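# Stack the black plate onto the white plate

## Task

Set the black plate down on top of the white plate so that no part of it sticks out past the white plate's rim; it must stay there by itself once the robot releases it, and the robot must switch off suction and pull away at the end.

## Robot and tools

Robot: two arms, left_arm and right_arm, each ending in a vacuum suction cup rather than fingers. The names do not indicate sides of any camera image. The reference point of each arm is its cup point, the middle of the cup rim when nothing is touching it; the cup opens along that point's +z axis. About 7 cm back from the rim the tool widens, with its body and camera sticking out up to roughly 8 cm sideways, so keep that in mind near plates and the other arm.

Frame: one scene frame for everything. Origin on the table surface midway between the arms, +z up, +x outward over the table, left_arm mounted toward +y. Positions are metres, orientations are quaternions written w first (qw, qx, qy, qz). Reported cup point positions get less accurate when an arm is stretched far.

The 16-number row: every moving command uses one row covering both arms, always all 16 numbers even if only one arm should move. Order: left_arm x, y, z, qw, qx, qy, qz, left suction, then right_arm x, y, z, qw, qx, qy, qz, right suction. The xyz and quaternion are an absolute pose (a place to go, not an offset) for that arm's cup point in the scene frame. Suction ranges -1 to 1: 1 means full vacuum (about 55 kPa under ambient), a fraction asks for that share, and 0.05 or less means off. Suction holds its last value, so re-send the current number for an arm you do not want to change; sending 0 actively switches it off. To hold an arm still, repeat its whole last reported pose; to keep an orientation, send the same quaternion every time rather than copying a drifted reading. A target more than 0.6 m from the arm's last reported position along any cup axis is rejected and nothing is sent.

Tools:
- execute_actions {"actions": [...], "pictures": bool}. Empty list just reports the state. One action {"rows": [[16 numbers], ...], "steps": n} with up to 15 rows and n up to 15 (default 15); each step lasts 1/30 s, one row per step, the last row repeated to fill. Or one wait {"steps": n} up to 300, counted from the previous result, including your own reply time.
- move {"target": [16 numbers], "speed": m/s}. Drives each cup point in a straight line to its pose in target; speed 0.002 to 0.5, default 0.25, turning capped at twice that in rad/s. Paths last 0.5 to 10 s and finish together; longer ones are cut off at 10 s. Suction values are applied at the start. Paths ignore obstacles and the other arm, and the arm can lag, wander or overshoot the speed, especially near full extension.
- wait {"seconds": 0 to 10}: lets time pass with no new command.
- zoom_image {"camera": "cam_left_wrist" or "cam_right_wrist", "region": [x0, y0, x1, y1]}: enlarges part of the latest picture; pixels, top-left is (0,0), box no bigger than 504 by 504. Both images are 616x616.
Call it only once the goal holds. Answering with no tool call also stops everything.

Motion limits: every control step the commanded pose is clipped to within 70 mm and 16 degrees of the measured pose, and the controller favours position over orientation if it cannot do both. After an execute_actions action an arm only continues up to its last clipped pose, so far targets need several calls; check the reported pose. A "Hand target" line shows where the controller is currently heading.

Result lines: the state line gives each cup point's position, quaternion and velocities. suction_measured is the vacuum actually reached (near 0 means no seal; on a sealed surface it sits up to 0.15 under the command and dips up to 0.04 between pump cycles). part_present turns 1 at 0.50 and back to 0 under 0.45. "pose unreachable" and HELD mean the clearance check altered or blocked that arm's command. A move adds a "move:" line with the ending (done, off_target, moving, held, fault), any limits (paced = target clipped; held = some steps blocked, after which the arm may jump fast) and each arm's distance to target. Joint torques and flange force are offset, noisy estimates; flange force includes carried weight. MOTOR HOT warns of overheating; an OVER-TEMPERATURE FAULT brakes that arm.

Picking and placing: press the 29 mm rim flat onto a smooth area of the plate, fully inside its edges with no holes or seams under it, with suction on. The cup shrinks under vacuum so the load rides up to about 10 mm nearer the tool. Vacuum alone can lift a loose object. To release, lower the plate until it rests on the white plate, set suction off, then lift away; contact can persist for the first 15 mm of retreat. If the cup seals to the table, turn suction off to free it.

Avoid: arms are stiff, so aiming even slightly beyond a firm contact can trigger a fault; faster approach and deeper overshoot mean harder hits. A joint torque at its limit (waist, shoulder 295; elbow 139; wrist joints 39.1 N m) or 144 N outside force stops that arm for 10 s and it goes limp. Do not let the arms collide, do not knock or drop anything off the table, and expect occasional small nudges to loose objects, so confirm the final placement before finishing.

Each tool is called after "Call:" by a JSON object that holds its "fn" and its "kwargs", one argument or row to a line.

## Session

Call:
{"fn": "execute_actions", "kwargs": {
  "actions": []
}}

Scene clock: 0.00 s of 4900.00 s.
left_arm: end_effector_position=(+0.6928, +0.4523, +0.3897) suction_measured=0.00 part_present=0 end_effector_quat_wxyz=(-0.000, -0.278, +0.961, -0.001) end_effector_velocity=(+0.001, -0.001, -0.000) end_effector_angular_velocity=(+0.000, -0.001, -0.001) | right_arm: end_effector_position=(+0.6894, -0.7104, +0.3898) suction_measured=0.00 part_present=0 end_effector_quat_wxyz=(-0.000, +0.343, +0.939, -0.001) end_effector_velocity=(+0.000, -0.000, +0.000) end_effector_angular_velocity=(+0.000, -0.000, +0.000)
Joint positions: left_arm=[-0.052  0.167  1.622 -0.002  1.353 -0.578] | right_arm=[-0.052  0.167  1.621 -0.001  1.354  0.472]
Joint velocities: left_arm=[-0.002  0.    -0.     0.    -0.001 -0.001] | right_arm=[-0.  0. -0.  0.  0. -0.]
Joint torques (N m, as the joint torque sensors report them, + toward a larger angle): no reading
Flange force (N, the push that the arm receives, along the end effector's own x y z axes): no reading
Hand target (left_arm): +0.693, +0.452, +0.390; -0.000, -0.278, +0.961, -0.001
Hand target (right_arm): +0.689, -0.710, +0.390; -0.000, +0.343, +0.939, -0.001

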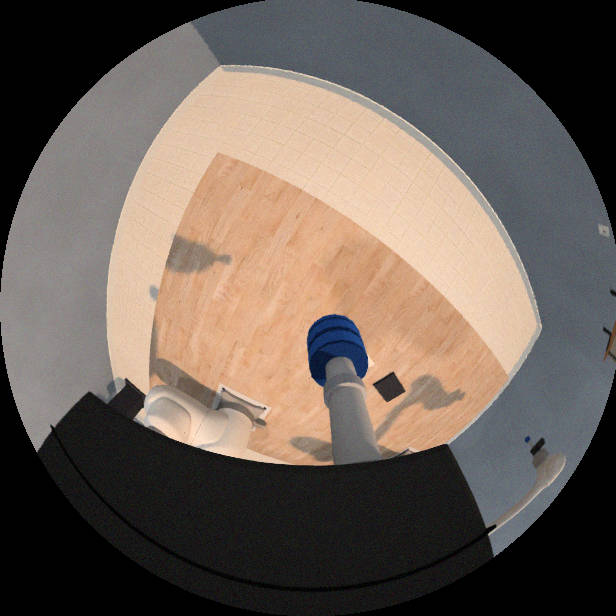

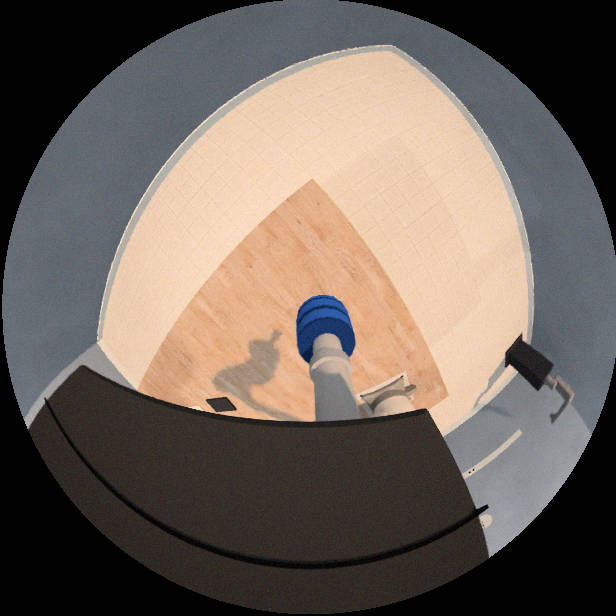

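Call:
{"fn": "move", "kwargs": {
  "target": [0.69,0.22,0.25,0,-0.278,0.961,0,0,0.6894,-0.7104,0.3898,0,0.343,0.939,0,0]
}}

Scene clock: 8.90 s of 4900.00 s.
left_arm: end_effector_position=(+0.6900, +0.2203, +0.2501) suction_measured=0.00 part_present=0 end_effector_quat_wxyz=(-0.000, -0.278, +0.961, +0.000) end_effector_velocity=(+0.000, +0.000, +0.000) end_effector_angular_velocity=(-0.000, -0.001, +0.004) | right_arm: end_effector_position=(+0.6894, -0.7104, +0.3898) suction_measured=0.00 part_present=0 end_effector_quat_wxyz=(-0.000, +0.343, +0.939, -0.000) end_effector_velocity=(-0.000, +0.000, +0.000) end_effector_angular_velocity=(-0.001, -0.001, -0.001)
Joint positions: left_arm=[-0.399  0.286  1.736 -0.     1.12  -0.925] | right_arm=[-0.052  0.167  1.622  0.     1.353  0.471]
Joint velocities: left_arm=[ 0.001  0.    -0.001 -0.    -0.    -0.002] | right_arm=[ 0.    -0.001  0.    -0.001 -0.     0.001]
Joint torques (N m, as the joint torque sensors report them, + toward a larger angle): left_arm=[ -0.67 -63.6  -35.44   3.86  -0.26  -0.06] | right_arm=[  0.94 -54.2  -37.75   4.61  -0.36   0.03]
Flange force (N, the push that the arm receives, along the end effector's own x y z axes): left_arm=[-0.8 1.1 1.0] | right_arm=[-0.5 -1.4 0.0]
Hand target (left_arm): +0.690, +0.220, +0.250; -0.000, -0.278, +0.961, +0.000
Hand target (right_arm): +0.689, -0.710, +0.390; -0.000, +0.343, +0.939, -0.000
Off the commanded pose (left_arm): 0.000 m, 0 deg.
Off the commanded pose (right_arm): 0.000 m, 0 deg.
After step 90, 4.47 s passed at rest.
move: done

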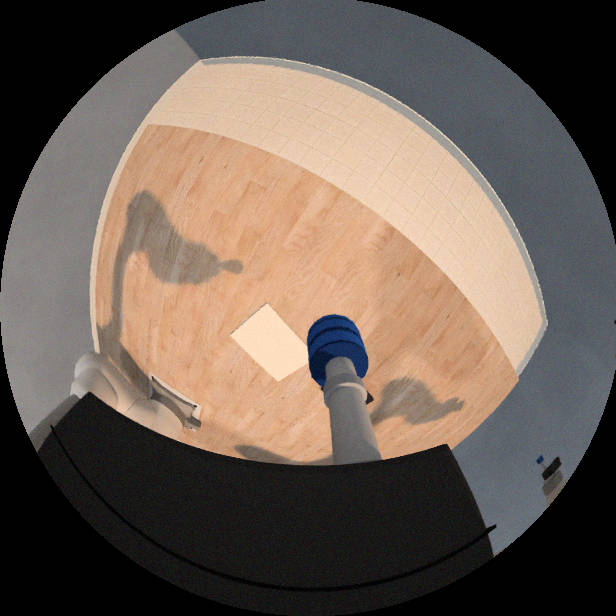

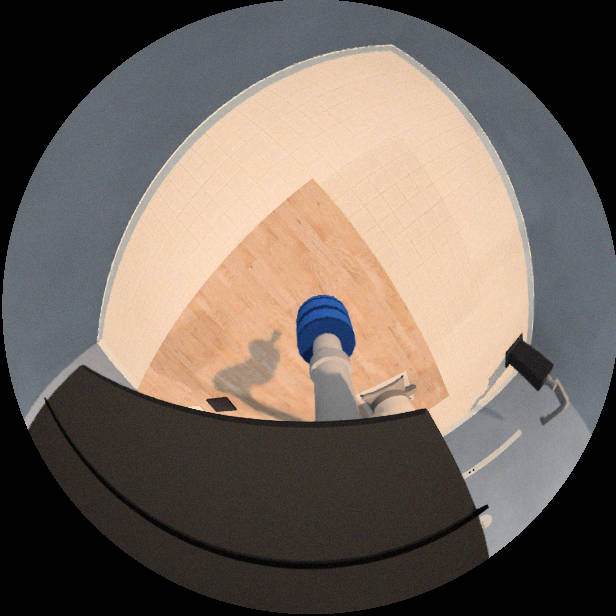

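Call:
{"fn": "move", "kwargs": {
  "target": [0.62,0.10,0.25,0,-0.278,0.961,0,0,0.6894,-0.7104,0.3898,0,0.343,0.939,0,0]
}}

Scene clock: 13.27 s of 4900.00 s.
left_arm: end_effector_position=(+0.6200, +0.1001, +0.2501) suction_measured=0.00 part_present=0 end_effector_quat_wxyz=(-0.000, -0.278, +0.961, -0.000) end_effector_velocity=(+0.000, -0.001, -0.001) end_effector_angular_velocity=(+0.002, -0.001, -0.001) | right_arm: end_effector_position=(+0.6894, -0.7104, +0.3898) suction_measured=0.00 part_present=0 end_effector_quat_wxyz=(-0.000, +0.343, +0.939, +0.000) end_effector_velocity=(-0.000, -0.000, +0.001) end_effector_angular_velocity=(-0.000, -0.001, -0.000)
Joint positions: left_arm=[-0.606  0.263  1.767 -0.     1.112 -1.132] | right_arm=[-0.052  0.167  1.622  0.     1.353  0.471]
Joint velocities: left_arm=[-0.001  0.002 -0.001  0.002 -0.001 -0.001] | right_arm=[-0.001 -0.001 -0.     0.     0.001 -0.   ]
Joint torques (N m, as the joint torque sensors report them, + toward a larger angle): left_arm=[  0.41 -62.33 -36.28   4.35   0.24  -0.35] | right_arm=[ -1.37 -54.88 -37.23   4.72  -0.13   0.32]
Flange force (N, the push that the arm receives, along the end effector's own x y z axes): left_arm=[0.6 0.5 3.9] | right_arm=[-0.5 2.1 -0.8]
Hand target (left_arm): +0.620, +0.100, +0.250; -0.000, -0.278, +0.961, +0.000
Hand target (right_arm): +0.689, -0.710, +0.390; +0.000, +0.343, +0.939, +0.000
Off the commanded pose (left_arm): 0.000 m, 0 deg.
Off the commanded pose (right_arm): 0.000 m, 0 deg.
After step 90, 0.43 s passed at rest.
move: done

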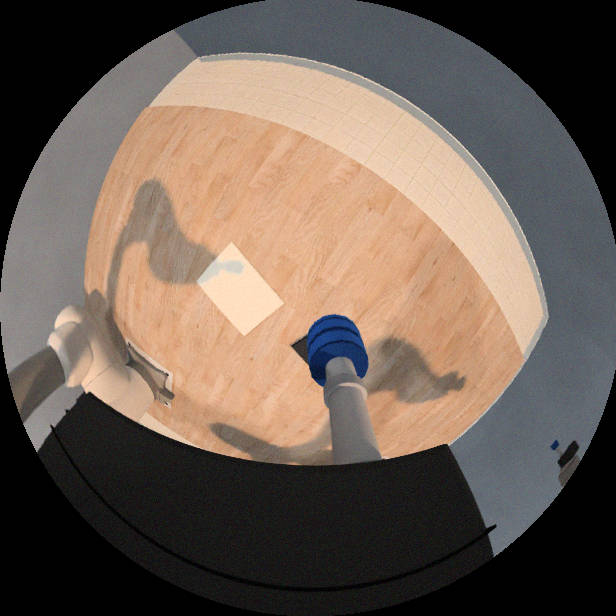

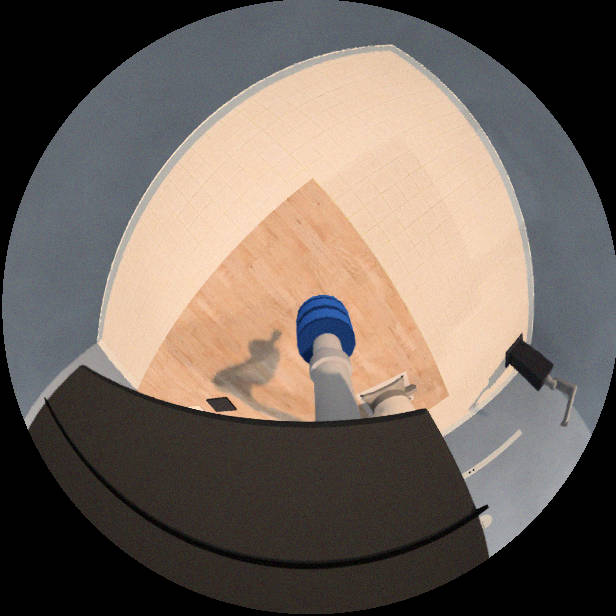

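Call:
{"fn": "move", "kwargs": {
  "target": [0.66,0.03,0.2,0,-0.278,0.961,0,0,0.6894,-0.7104,0.3898,0,0.343,0.939,0,0]
}}

Scene clock: 17.93 s of 4900.00 s.
left_arm: end_effector_position=(+0.6600, +0.0301, +0.2001) suction_measured=0.00 part_present=0 end_effector_quat_wxyz=(+0.000, -0.278, +0.961, -0.000) end_effector_velocity=(-0.000, -0.001, +0.000) end_effector_angular_velocity=(+0.000, +0.000, -0.001) | right_arm: end_effector_position=(+0.6894, -0.7104, +0.3898) suction_measured=0.00 part_present=0 end_effector_quat_wxyz=(-0.000, +0.343, +0.939, +0.000) end_effector_velocity=(+0.000, +0.000, -0.000) end_effector_angular_velocity=(+0.000, +0.001, +0.000)
Joint positions: left_arm=[-0.658  0.403  1.671 -0.     1.068 -1.183] | right_arm=[-0.052  0.167  1.622  0.     1.353  0.471]
Joint velocities: left_arm=[-0.001 -0.    -0.     0.     0.001  0.   ] | right_arm=[ 0.     0.001 -0.    -0.     0.     0.   ]
Joint torques (N m, as the joint torque sensors report them, + toward a larger angle): left_arm=[  0.37 -71.02 -33.42   3.95   0.    -0.1 ] | right_arm=[  0.24 -54.46 -37.66   4.44  -0.2    0.31]
Flange force (N, the push that the arm receives, along the end effector's own x y z axes): left_arm=[1.4 1.6 -1.5] | right_arm=[-0.7 -0.5 -0.2]
Hand target (left_arm): +0.660, +0.030, +0.200; -0.000, -0.278, +0.961, +0.000
Hand target (right_arm): +0.689, -0.710, +0.390; +0.000, +0.343, +0.939, +0.000
Off the commanded pose (left_arm): 0.000 m, 0 deg.
Off the commanded pose (right_arm): 0.000 m, 0 deg.
After step 90, 0.90 s passed at rest.
move: done

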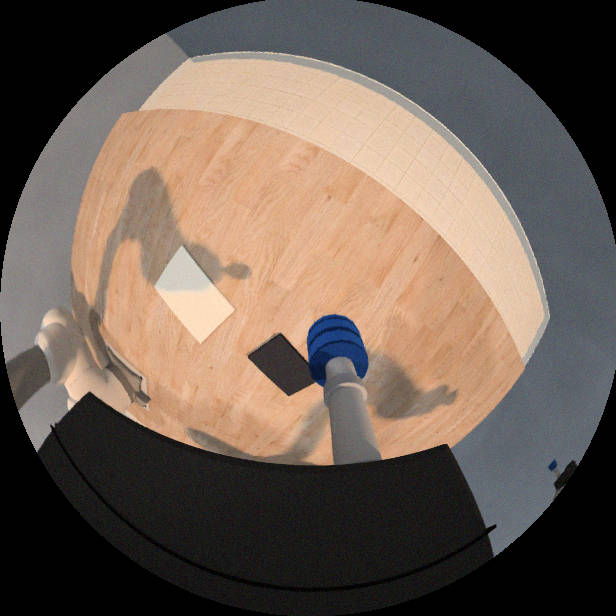

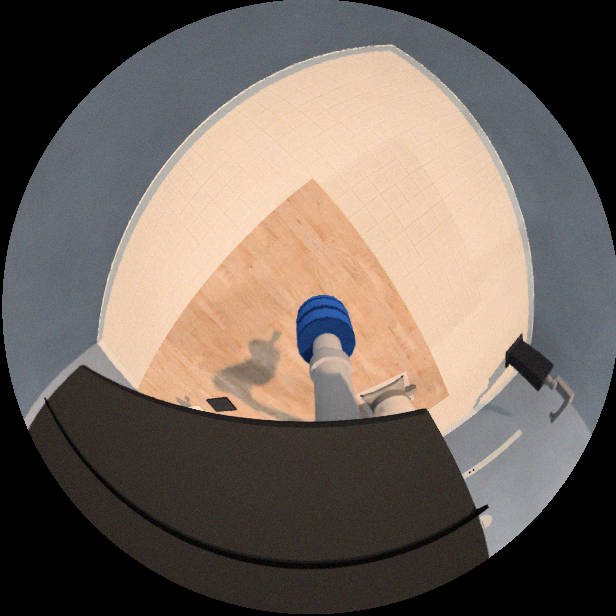

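Call:
{"fn": "move", "kwargs": {
  "target": [0.568,0.068,0.1,0,-0.278,0.961,0,0,0.6894,-0.7104,0.3898,0,0.343,0.939,0,0]
}}

Scene clock: 23.77 s of 4900.00 s.
left_arm: end_effector_position=(+0.5679, +0.0680, +0.1001) suction_measured=0.00 part_present=0 end_effector_quat_wxyz=(+0.000, -0.278, +0.961, -0.000) end_effector_velocity=(-0.000, +0.000, -0.000) end_effector_angular_velocity=(+0.000, +0.000, +0.000) | right_arm: end_effector_position=(+0.6894, -0.7104, +0.3898) suction_measured=0.00 part_present=0 end_effector_quat_wxyz=(-0.000, +0.343, +0.939, +0.000) end_effector_velocity=(+0.001, -0.000, +0.000) end_effector_angular_velocity=(+0.000, -0.001, -0.000)
Joint positions: left_arm=[-0.693  0.368  1.945  0.     0.829 -1.219] | right_arm=[-0.052  0.167  1.622  0.     1.353  0.471]
Joint velocities: left_arm=[ 0.    -0.     0.001 -0.    -0.001 -0.   ] | right_arm=[ 0.     0.001 -0.001  0.    -0.     0.   ]
Joint torques (N m, as the joint torque sensors report them, + toward a larger angle): left_arm=[ -0.36 -63.24 -28.97   3.24   0.1    0.15] | right_arm=[  0.72 -54.76 -37.07   4.76  -0.18   0.3 ]
Flange force (N, the push that the arm receives, along the end effector's own x y z axes): left_arm=[0.7 2.5 -0.6] | right_arm=[-2.8 -0.3 -0.3]
Hand target (left_arm): +0.568, +0.068, +0.100; +0.000, -0.278, +0.961, +0.000
Hand target (right_arm): +0.689, -0.710, +0.390; +0.000, +0.343, +0.939, +0.000
Off the commanded pose (left_arm): 0.000 m, 0 deg.
Off the commanded pose (right_arm): 0.000 m, 0 deg.
After step 90, 1.93 s passed at rest.
move: done

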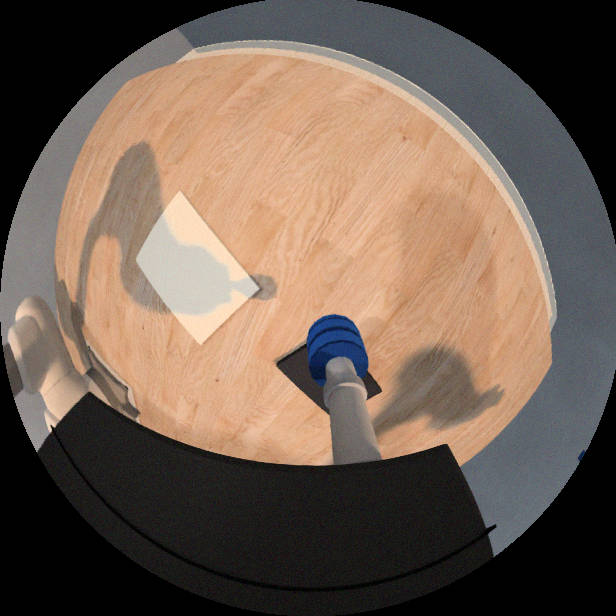

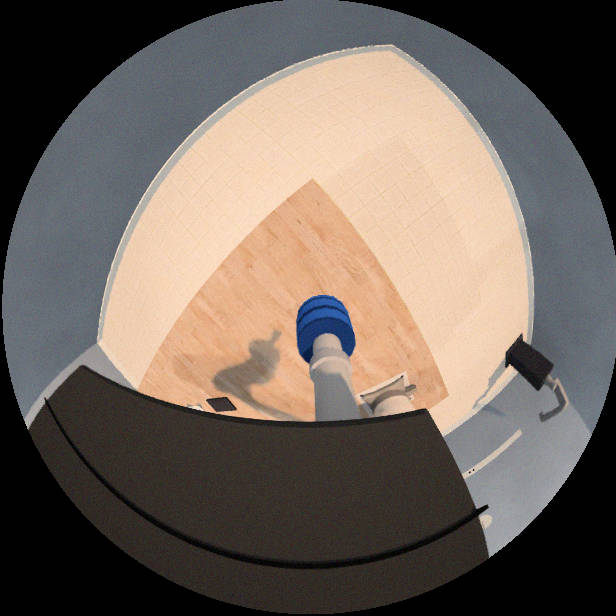

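Call:
{"fn": "move", "kwargs": {
  "target": [0.547,0.054,0.04,0,-0.278,0.961,0,0,0.6894,-0.7104,0.3898,0,0.343,0.939,0,0],
  "speed": 0.1
}}

Scene clock: 26.70 s of 4900.00 s.
left_arm: end_effector_position=(+0.5470, +0.0541, +0.0401) suction_measured=0.00 part_present=0 end_effector_quat_wxyz=(+0.000, -0.278, +0.961, +0.000) end_effector_velocity=(-0.000, -0.000, -0.000) end_effector_angular_velocity=(+0.000, +0.001, -0.001) | right_arm: end_effector_position=(+0.6894, -0.7104, +0.3898) suction_measured=0.00 part_present=0 end_effector_quat_wxyz=(-0.000, +0.343, +0.939, +0.000) end_effector_velocity=(-0.000, +0.000, -0.002) end_effector_angular_velocity=(+0.001, +0.002, +0.000)
Joint positions: left_arm=[-0.731  0.432  1.994  0.     0.715 -1.257] | right_arm=[-0.052  0.167  1.622  0.     1.353  0.471]
Joint velocities: left_arm=[-0.     0.     0.    -0.001  0.     0.001] | right_arm=[-0.     0.001  0.002  0.    -0.    -0.   ]
Joint torques (N m, as the joint torque sensors report them, + toward a larger angle): left_arm=[ -1.36 -68.74 -26.94   2.72  -0.02  -0.01] | right_arm=[  0.55 -54.16 -36.6    4.79  -0.24   0.07]
Flange force (N, the push that the arm receives, along the end effector's own x y z axes): left_arm=[-1.2 2.0 3.2] | right_arm=[-2.1 0.1 -1.7]
Hand target (left_arm): +0.547, +0.054, +0.040; +0.000, -0.278, +0.961, +0.000
Hand target (right_arm): +0.689, -0.710, +0.390; +0.000, +0.343, +0.939, +0.000
Off the commanded pose (left_arm): 0.000 m, 0 deg.
Off the commanded pose (right_arm): 0.000 m, 0 deg.
move: done

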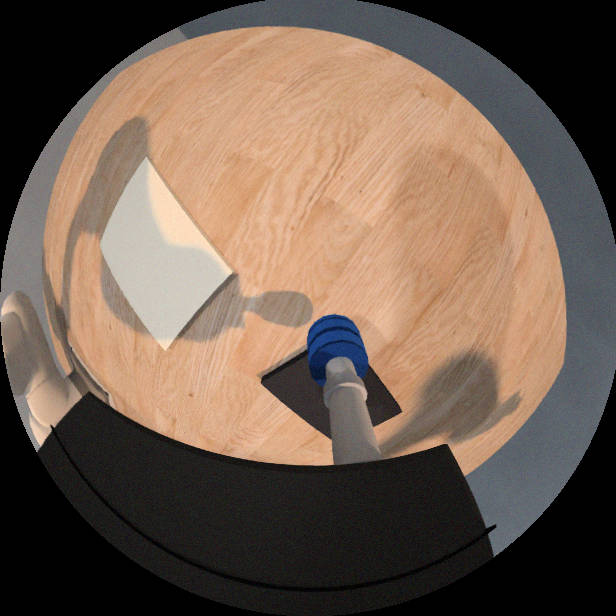

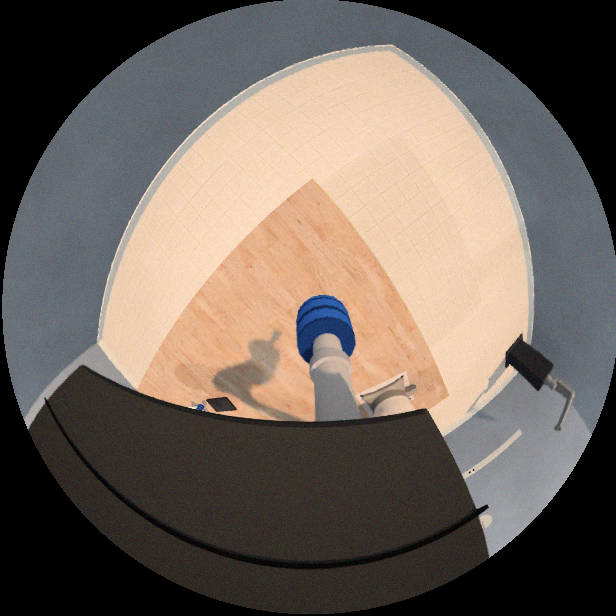

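Call:
{"fn": "move", "kwargs": {
  "target": [0.503,0.026,0.03,0,-0.278,0.961,0,0,0.6894,-0.7104,0.3898,0,0.343,0.939,0,0],
  "speed": 0.1
}}

Scene clock: 31.93 s of 4900.00 s.
left_arm: end_effector_position=(+0.5030, +0.0260, +0.0300) suction_measured=0.00 part_present=0 end_effector_quat_wxyz=(-0.000, -0.278, +0.961, -0.000) end_effector_velocity=(-0.000, -0.000, -0.000) end_effector_angular_velocity=(+0.001, +0.001, +0.000) | right_arm: end_effector_position=(+0.6894, -0.7104, +0.3898) suction_measured=0.00 part_present=0 end_effector_quat_wxyz=(-0.000, +0.343, +0.939, +0.000) end_effector_velocity=(-0.000, +0.000, -0.000) end_effector_angular_velocity=(+0.000, +0.001, -0.000)
Joint positions: left_arm=[-0.813  0.426  2.032 -0.     0.684 -1.338] | right_arm=[-0.052  0.167  1.622  0.     1.353  0.471]
Joint velocities: left_arm=[-0.     0.001 -0.    -0.     0.001 -0.001] | right_arm=[0. 0. 0. 0. 0. 0.]
Joint torques (N m, as the joint torque sensors report them, + toward a larger angle): left_arm=[ -0.38 -66.54 -24.67   2.64  -0.05   0.06] | right_arm=[ -0.18 -54.75 -37.48   4.77   0.07   0.13]
Flange force (N, the push that the arm receives, along the end effector's own x y z axes): left_arm=[-0.5 -0.4 1.7] | right_arm=[-1.1 0.7 0.5]
Hand target (left_arm): +0.503, +0.026, +0.030; -0.000, -0.278, +0.961, +0.000
Hand target (right_arm): +0.689, -0.710, +0.390; +0.000, +0.343, +0.939, +0.000
Off the commanded pose (left_arm): 0.000 m, 0 deg.
Off the commanded pose (right_arm): 0.000 m, 0 deg.
After step 90, 1.40 s passed at rest.
move: done

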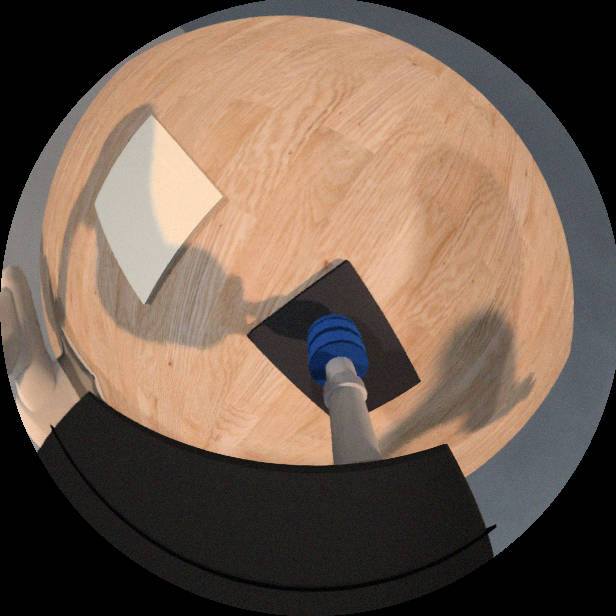

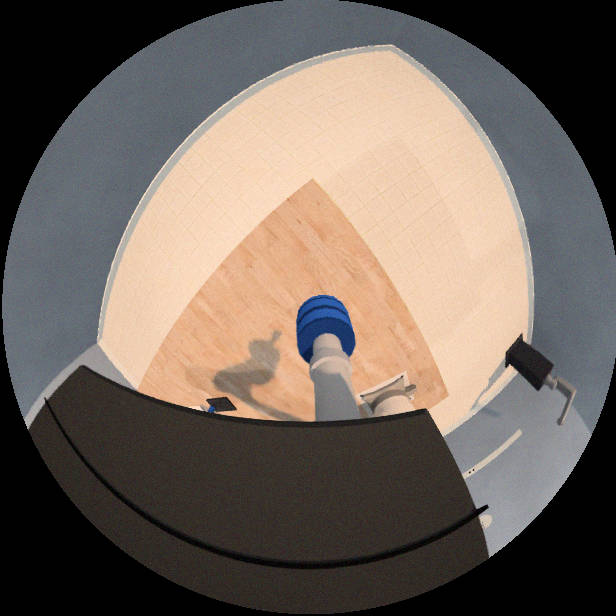

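Call:
{"fn": "move", "kwargs": {
  "target": [0.503,0.026,0.012,0,-0.278,0.961,0,1,0.6894,-0.7104,0.3898,0,0.343,0.939,0,0],
  "speed": 0.03
}}

Scene clock: 35.20 s of 4900.00 s.
left_arm: end_effector_position=(+0.5030, +0.0260, +0.0120) suction_measured=0.00 part_present=0 end_effector_quat_wxyz=(+0.000, -0.278, +0.961, +0.000) end_effector_velocity=(-0.000, +0.000, -0.000) end_effector_angular_velocity=(+0.000, +0.000, -0.001) | right_arm: end_effector_position=(+0.6894, -0.7104, +0.3898) suction_measured=0.00 part_present=0 end_effector_quat_wxyz=(-0.000, +0.343, +0.939, +0.000) end_effector_velocity=(-0.000, +0.000, -0.001) end_effector_angular_velocity=(-0.000, +0.001, +0.000)
Joint positions: left_arm=[-0.813  0.452  2.039  0.     0.651 -1.338] | right_arm=[-0.052  0.167  1.622  0.     1.353  0.471]
Joint velocities: left_arm=[-0.     0.     0.     0.     0.     0.001] | right_arm=[ 0.     0.     0.001 -0.    -0.     0.   ]
Joint torques (N m, as the joint torque sensors report them, + toward a larger angle): left_arm=[  0.7  -67.06 -23.1    2.45  -0.36  -0.27] | right_arm=[  0.35 -54.18 -37.73   4.74  -0.18   0.17]
Flange force (N, the push that the arm receives, along the end effector's own x y z axes): left_arm=[0.6 -1.1 -0.2] | right_arm=[-0.2 -0.7 0.1]
Hand target (left_arm): +0.503, +0.026, +0.012; +0.000, -0.278, +0.961, +0.000
Hand target (right_arm): +0.689, -0.710, +0.390; +0.000, +0.343, +0.939, +0.000
Off the commanded pose (left_arm): 0.000 m, 0 deg.
Off the commanded pose (right_arm): 0.000 m, 0 deg.
move: done

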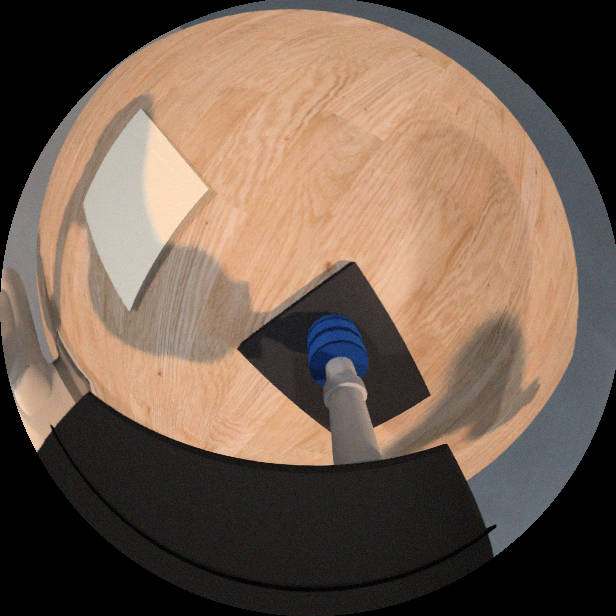

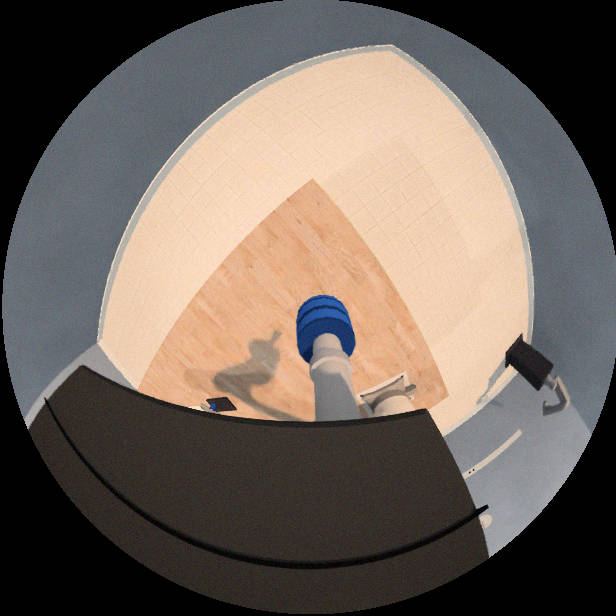

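Call:
{"fn": "move", "kwargs": {
  "target": [0.503,0.026,0.004,0,-0.278,0.961,0,1,0.6894,-0.7104,0.3898,0,0.343,0.939,0,0],
  "speed": 0.01
}}

Scene clock: 38.37 s of 4900.00 s.
left_arm: end_effector_position=(+0.5030, +0.0260, +0.0040) suction_measured=0.98 part_present=1 end_effector_quat_wxyz=(+0.000, -0.278, +0.961, +0.000) end_effector_velocity=(+0.000, +0.000, +0.000) end_effector_angular_velocity=(+0.000, +0.000, -0.000) | right_arm: end_effector_position=(+0.6894, -0.7104, +0.3898) suction_measured=0.00 part_present=0 end_effector_quat_wxyz=(-0.000, +0.343, +0.939, +0.000) end_effector_velocity=(+0.000, +0.000, +0.000) end_effector_angular_velocity=(-0.000, -0.001, +0.000)
Joint positions: left_arm=[-0.813  0.464  2.042  0.     0.636 -1.338] | right_arm=[-0.052  0.167  1.622  0.     1.353  0.471]
Joint velocities: left_arm=[ 0.001  0.    -0.    -0.     0.     0.001] | right_arm=[ 0.001 -0.     0.    -0.    -0.001  0.   ]
Joint torques (N m, as the joint torque sensors report them, + toward a larger angle): left_arm=[  0.77 -67.13 -24.81   2.5    0.11  -0.12] | right_arm=[ -1.53 -55.29 -36.94   4.67  -0.44   0.22]
Flange force (N, the push that the arm receives, along the end effector's own x y z axes): left_arm=[2.1 3.9 0.5] | right_arm=[-2.4 3.6 -0.7]
Hand target (left_arm): +0.503, +0.026, +0.004; +0.000, -0.278, +0.961, +0.000
Hand target (right_arm): +0.689, -0.710, +0.390; +0.000, +0.343, +0.939, +0.000
Off the commanded pose (left_arm): 0.000 m, 0 deg.
Off the commanded pose (right_arm): 0.000 m, 0 deg.
move: done

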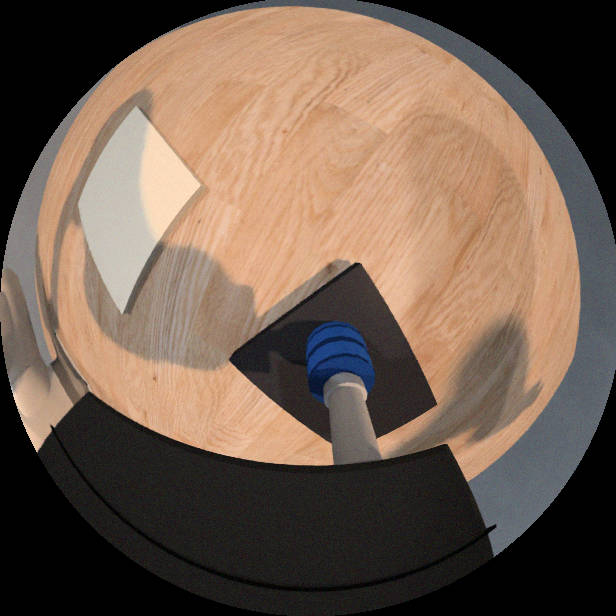

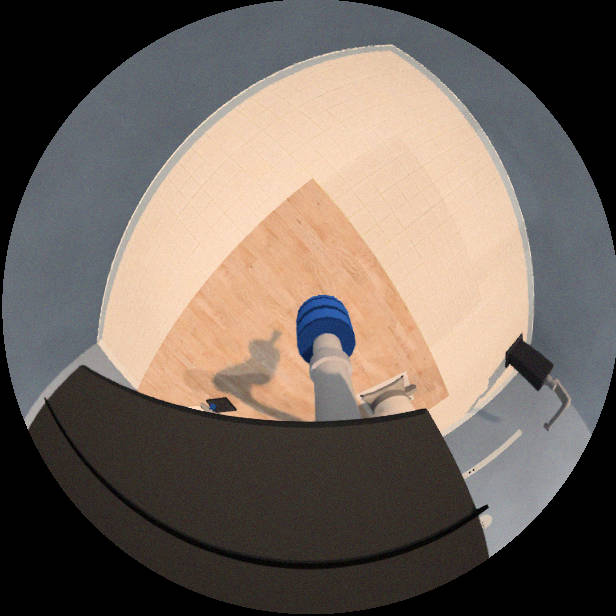

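Call:
{"fn": "move", "kwargs": {
  "target": [0.52,0.25,0.1,0,-0.278,0.961,0,1,0.6894,-0.7104,0.3898,0,0.343,0.939,0,0],
  "speed": 0.15
}}

Scene clock: 45.27 s of 4900.00 s.
left_arm: end_effector_position=(+0.5197, +0.2498, +0.0998) suction_measured=0.96 part_present=1 end_effector_quat_wxyz=(+0.000, -0.278, +0.961, -0.000) end_effector_velocity=(-0.000, +0.000, +0.000) end_effector_angular_velocity=(-0.002, +0.000, +0.001) | right_arm: end_effector_position=(+0.6894, -0.7104, +0.3898) suction_measured=0.00 part_present=0 end_effector_quat_wxyz=(-0.000, +0.343, +0.939, +0.000) end_effector_velocity=(-0.000, +0.000, +0.001) end_effector_angular_velocity=(-0.000, -0.001, +0.001)
Joint positions: left_arm=[-0.463  0.201  2.185  0.     0.756 -0.989] | right_arm=[-0.052  0.167  1.622  0.     1.353  0.471]
Joint velocities: left_arm=[ 0.001 -0.     0.    -0.002 -0.     0.001] | right_arm=[ 0.    -0.002 -0.    -0.     0.001 -0.001]
Joint torques (N m, as the joint torque sensors report them, + toward a larger angle): left_arm=[  2.21 -44.76 -26.99   2.94  -0.01   0.05] | right_arm=[ -0.7  -54.89 -37.05   4.74  -0.3    0.17]
Flange force (N, the push that the arm receives, along the end effector's own x y z axes): left_arm=[5.7 0.3 -1.9] | right_arm=[-1.0 1.7 -1.3]
Hand target (left_arm): +0.520, +0.250, +0.100; +0.000, -0.278, +0.961, -0.000
Hand target (right_arm): +0.689, -0.710, +0.390; +0.000, +0.343, +0.939, +0.000
Off the commanded pose (left_arm): 0.000 m, 0 deg.
Off the commanded pose (right_arm): 0.000 m, 0 deg.
move: done

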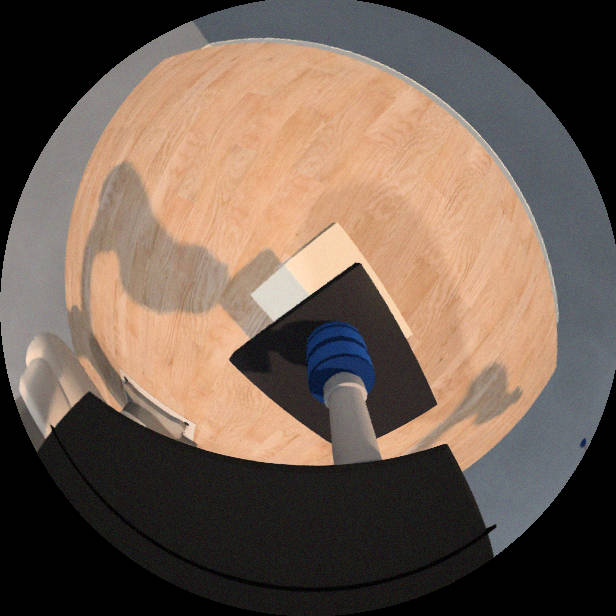

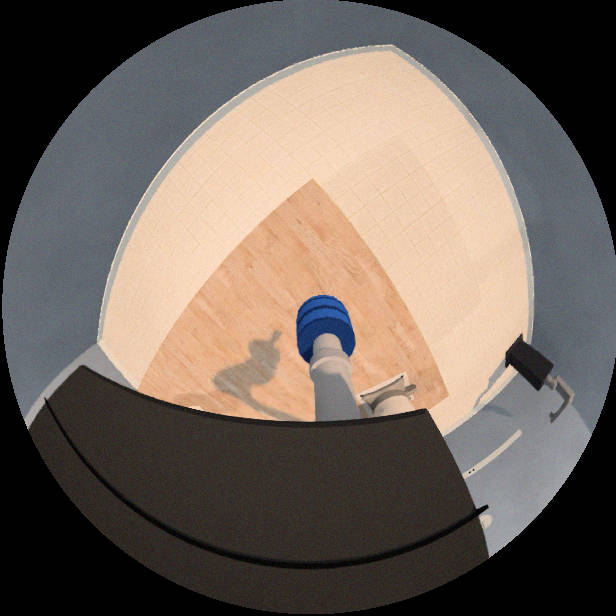

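Call:
{"fn": "move", "kwargs": {
  "target": [0.567,0.28,0.035,0,-0.278,0.961,0,1,0.6894,-0.7104,0.3898,0,0.343,0.939,0,0],
  "speed": 0.1
}}

Scene clock: 49.70 s of 4900.00 s.
left_arm: end_effector_position=(+0.5670, +0.2800, +0.0351) suction_measured=0.96 part_present=1 end_effector_quat_wxyz=(+0.000, -0.278, +0.961, +0.000) end_effector_velocity=(-0.001, -0.000, -0.000) end_effector_angular_velocity=(+0.000, +0.001, -0.002) | right_arm: end_effector_position=(+0.6894, -0.7104, +0.3898) suction_measured=0.00 part_present=0 end_effector_quat_wxyz=(-0.000, +0.343, +0.939, +0.000) end_effector_velocity=(+0.000, -0.000, -0.001) end_effector_angular_velocity=(+0.000, +0.001, +0.001)
Joint positions: left_arm=[-0.376  0.343  2.158  0.     0.641 -0.902] | right_arm=[-0.052  0.167  1.622  0.     1.353  0.471]
Joint velocities: left_arm=[-0.001  0.     0.001 -0.     0.     0.001] | right_arm=[-0.     0.001  0.     0.    -0.001 -0.001]
Joint torques (N m, as the joint torque sensors report them, + toward a larger angle): left_arm=[  0.99 -58.   -24.34   2.5   -0.13   0.18] | right_arm=[  0.93 -54.27 -37.21   4.71  -0.28   0.09]
Flange force (N, the push that the arm receives, along the end effector's own x y z axes): left_arm=[2.2 -0.7 2.8] | right_arm=[-1.8 -0.9 -0.5]
Hand target (left_arm): +0.567, +0.280, +0.035; +0.000, -0.278, +0.961, +0.000
Hand target (right_arm): +0.689, -0.710, +0.390; +0.000, +0.343, +0.939, +0.000
Off the commanded pose (left_arm): 0.000 m, 0 deg.
Off the commanded pose (right_arm): 0.000 m, 0 deg.
move: done

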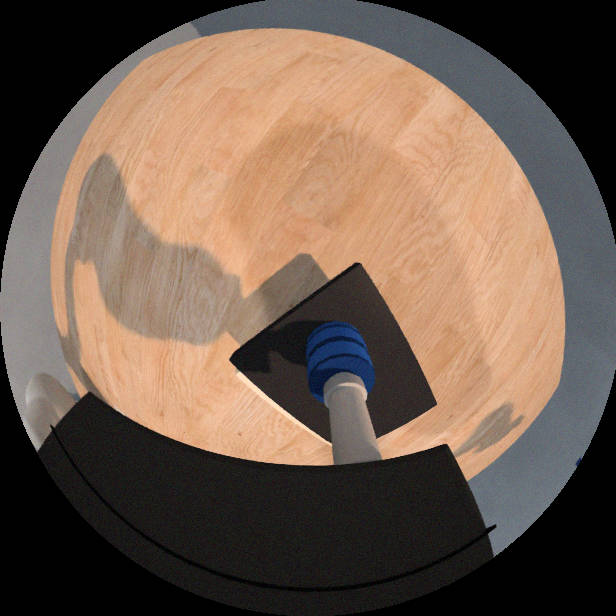

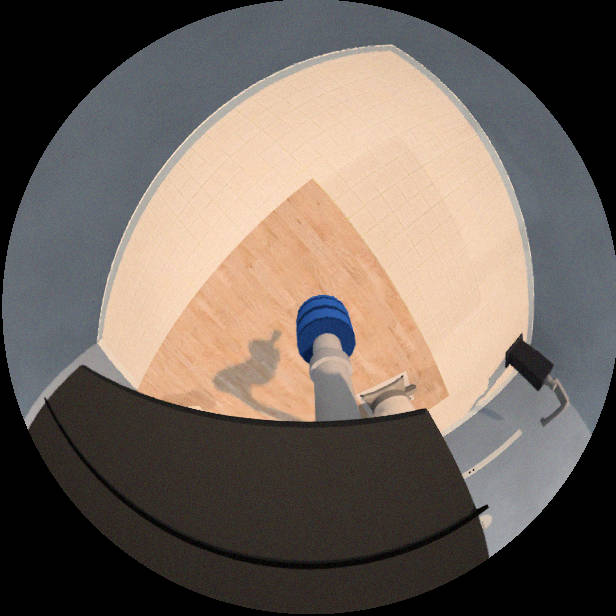

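Call:
{"fn": "move", "kwargs": {
  "target": [0.556,0.274,0.022,0,-0.278,0.961,0,1,0.6894,-0.7104,0.3898,0,0.343,0.939,0,0],
  "speed": 0.03
}}

Scene clock: 55.93 s of 4900.00 s.
left_arm: end_effector_position=(+0.5560, +0.2740, +0.0220) suction_measured=1.00 part_present=1 end_effector_quat_wxyz=(+0.000, -0.278, +0.961, +0.000) end_effector_velocity=(-0.001, +0.000, +0.000) end_effector_angular_velocity=(+0.001, +0.002, -0.001) | right_arm: end_effector_position=(+0.6894, -0.7104, +0.3898) suction_measured=0.00 part_present=0 end_effector_quat_wxyz=(-0.000, +0.343, +0.939, +0.000) end_effector_velocity=(+0.000, -0.000, +0.000) end_effector_angular_velocity=(-0.000, -0.001, -0.000)
Joint positions: left_arm=[-0.394  0.353  2.18   0.     0.608 -0.919] | right_arm=[-0.052  0.167  1.622  0.     1.353  0.471]
Joint velocities: left_arm=[-0.    -0.     0.     0.     0.002  0.001] | right_arm=[-0. -0. -0.  0. -0. -0.]
Joint torques (N m, as the joint torque sensors report them, + toward a larger angle): left_arm=[  1.37 -58.44 -22.72   2.24   0.08   0.13] | right_arm=[  1.31 -53.92 -37.14   4.63  -0.19   0.16]
Flange force (N, the push that the arm receives, along the end effector's own x y z axes): left_arm=[1.8 -2.1 3.6] | right_arm=[-1.3 -1.9 -1.1]
Hand target (left_arm): +0.556, +0.274, +0.022; +0.000, -0.278, +0.961, +0.000
Hand target (right_arm): +0.689, -0.710, +0.390; +0.000, +0.343, +0.939, +0.000
Off the commanded pose (left_arm): 0.000 m, 0 deg.
Off the commanded pose (right_arm): 0.000 m, 0 deg.
move: done

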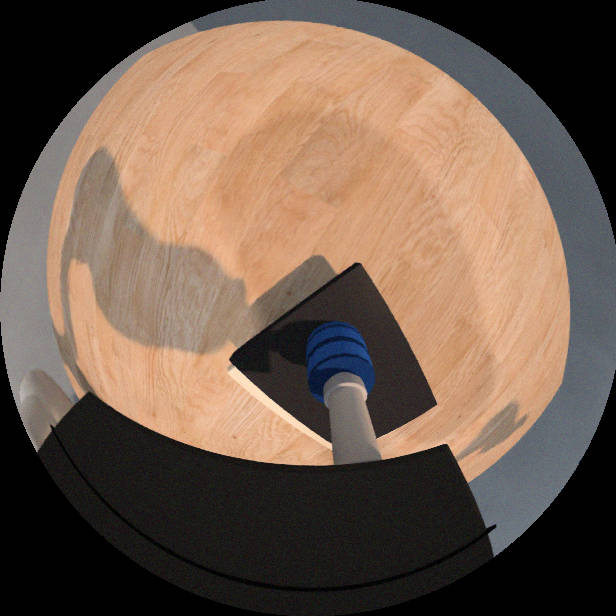

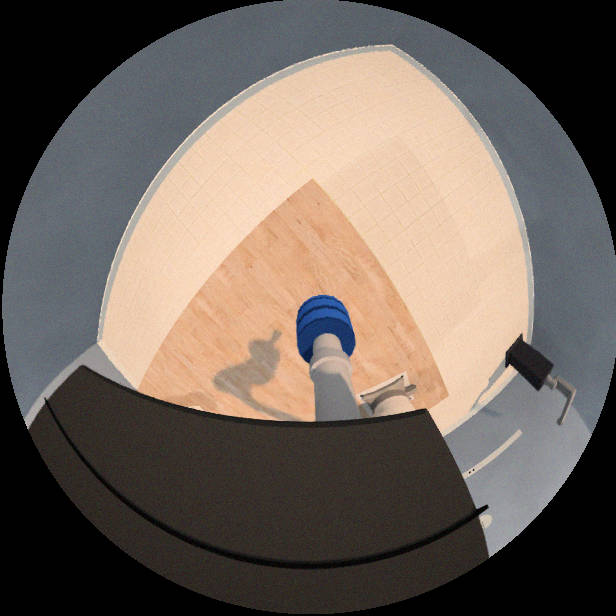

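Call:
{"fn": "move", "kwargs": {
  "target": [0.548,0.269,0.02,0,-0.278,0.961,0,1,0.6894,-0.7104,0.3898,0,0.343,0.939,0,0],
  "speed": 0.03
}}

Call:
{"fn": "zoom_image", "kwargs": {
  "camera": "cam_left_wrist",
  "region": [200,230,470,470]
}}

Scene clock: 61.73 s of 4900.00 s.
left_arm: end_effector_position=(+0.5480, +0.2690, +0.0200) suction_measured=0.98 part_present=1 end_effector_quat_wxyz=(+0.000, -0.278, +0.961, +0.000) end_effector_velocity=(-0.000, -0.001, +0.000) end_effector_angular_velocity=(-0.000, -0.000, -0.004) | right_arm: end_effector_position=(+0.6894, -0.7104, +0.3898) suction_measured=0.00 part_present=0 end_effector_quat_wxyz=(-0.000, +0.343, +0.939, +0.000) end_effector_velocity=(+0.000, +0.000, -0.000) end_effector_angular_velocity=(+0.000, +0.001, +0.001)
Joint positions: left_arm=[-0.408  0.35   2.192  0.     0.6   -0.934] | right_arm=[-0.052  0.167  1.622  0.     1.353  0.471]
Joint velocities: left_arm=[-0.002 -0.     0.     0.    -0.     0.002] | right_arm=[ 0.     0.     0.    -0.     0.    -0.001]
Joint torques (N m, as the joint torque sensors report them, + toward a larger angle): left_arm=[ -2.12 -55.14 -22.64   2.57  -0.1    0.16] | right_arm=[  0.78 -53.73 -36.6    4.78  -0.26   0.2 ]
Flange force (N, the push that the arm receives, along the end effector's own x y z axes): left_arm=[-1.1 4.0 -1.0] | right_arm=[-1.7 -0.7 -1.9]
Hand target (left_arm): +0.548, +0.269, +0.020; -0.000, -0.278, +0.961, +0.000
Hand target (right_arm): +0.689, -0.710, +0.390; +0.000, +0.343, +0.939, +0.000
Off the commanded pose (left_arm): 0.000 m, 0 deg.
Off the commanded pose (right_arm): 0.000 m, 0 deg.
move: done

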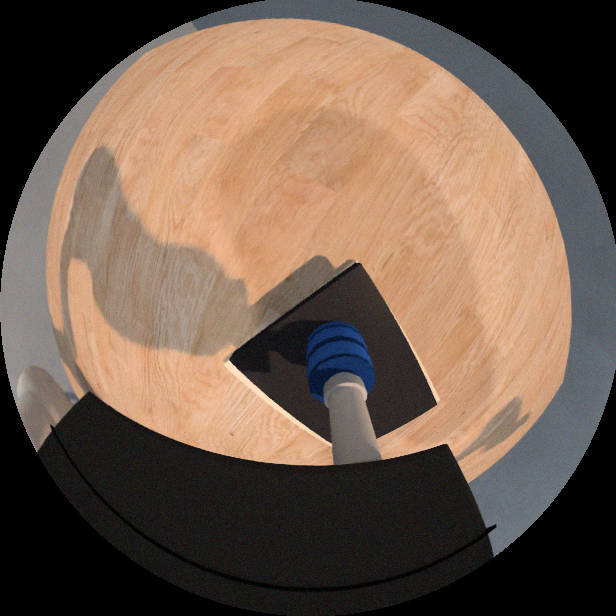

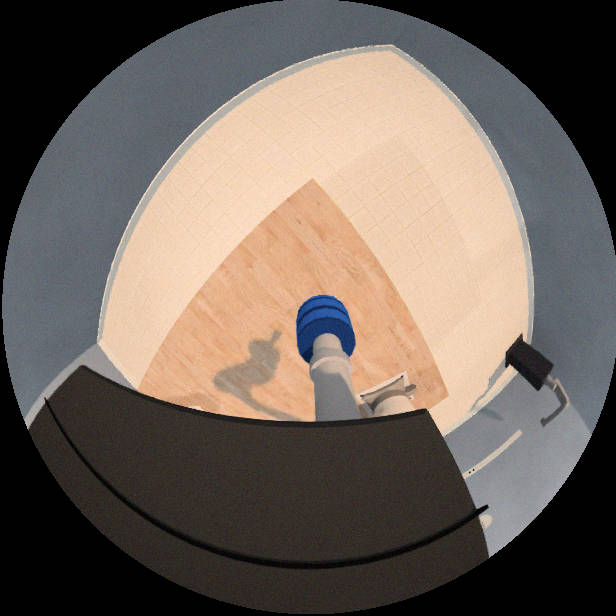

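Region (200, 230, 470, 470) of cam_left_wrist's 616x616 image, scaled by 1.867, with more detail than that image has.

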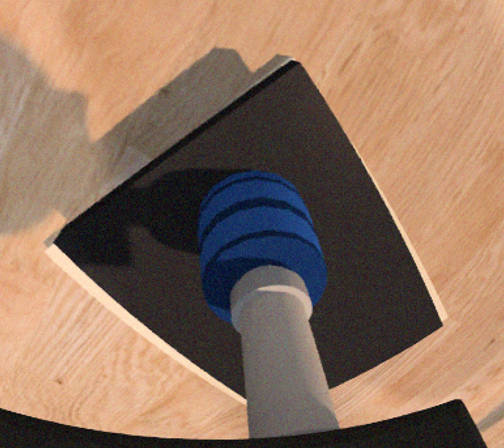

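Call:
{"fn": "move", "kwargs": {
  "target": [0.548,0.269,0.013,0,-0.278,0.961,0,1,0.6894,-0.7104,0.3898,0,0.343,0.939,0,0],
  "speed": 0.01
}}

Call:
{"fn": "zoom_image", "kwargs": {
  "camera": "cam_left_wrist",
  "region": [200,230,470,470]
}}

Scene clock: 66.80 s of 4900.00 s.
left_arm: end_effector_position=(+0.5480, +0.2690, +0.0130) suction_measured=0.99 part_present=1 end_effector_quat_wxyz=(+0.000, -0.278, +0.961, +0.000) end_effector_velocity=(+0.000, +0.000, +0.000) end_effector_angular_velocity=(+0.000, +0.000, +0.001) | right_arm: end_effector_position=(+0.6894, -0.7104, +0.3898) suction_measured=0.00 part_present=0 end_effector_quat_wxyz=(-0.000, +0.343, +0.939, +0.000) end_effector_velocity=(-0.000, +0.000, -0.002) end_effector_angular_velocity=(+0.000, +0.003, +0.001)
Joint positions: left_arm=[-0.408  0.361  2.195  0.     0.585 -0.934] | right_arm=[-0.052  0.167  1.622  0.     1.353  0.471]
Joint velocities: left_arm=[ 0.    -0.    -0.    -0.     0.    -0.001] | right_arm=[ 0.     0.002  0.001 -0.001  0.    -0.   ]
Joint torques (N m, as the joint torque sensors report them, + toward a larger angle): left_arm=[ -1.3  -56.45 -20.8    2.24  -0.17   0.1 ] | right_arm=[  1.57 -54.45 -37.24   4.56  -0.13  -0.02]
Flange force (N, the push that the arm receives, along the end effector's own x y z axes): left_arm=[-2.6 0.9 -0.5] | right_arm=[-2.3 -1.3 0.0]
Hand target (left_arm): +0.548, +0.269, +0.013; +0.000, -0.278, +0.961, +0.000
Hand target (right_arm): +0.689, -0.710, +0.390; +0.000, +0.343, +0.939, +0.000
Off the commanded pose (left_arm): 0.000 m, 0 deg.
Off the commanded pose (right_arm): 0.000 m, 0 deg.
move: done

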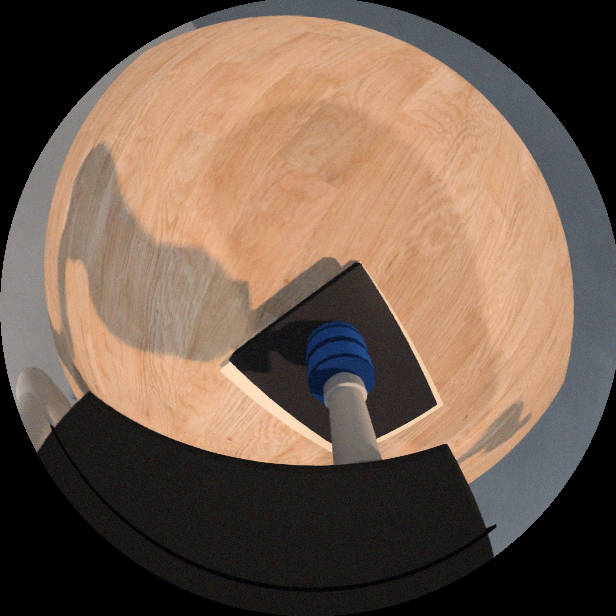

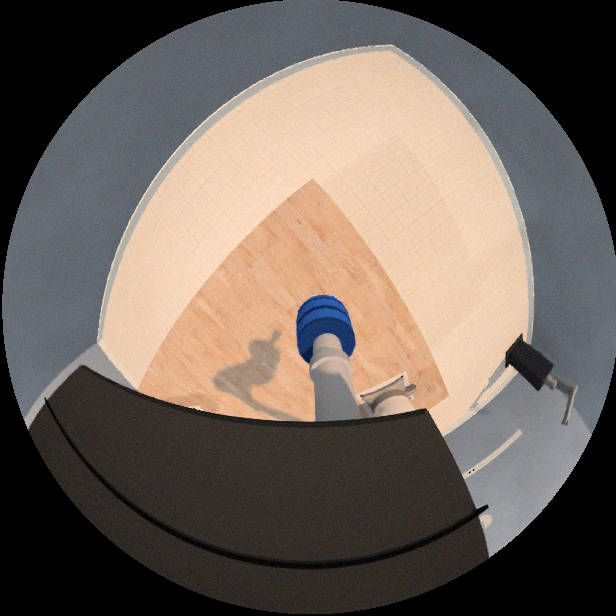

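Region (200, 230, 470, 470) of cam_left_wrist's 616x616 image, scaled by 1.867, with more detail than that image has.

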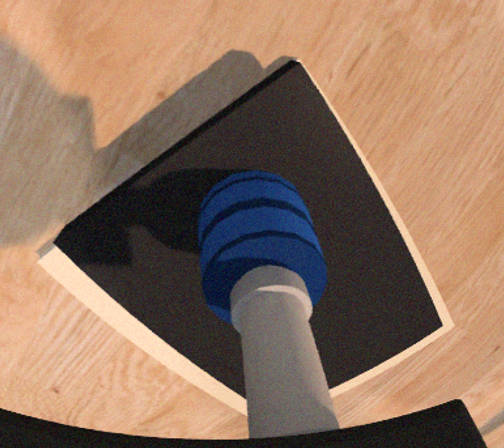

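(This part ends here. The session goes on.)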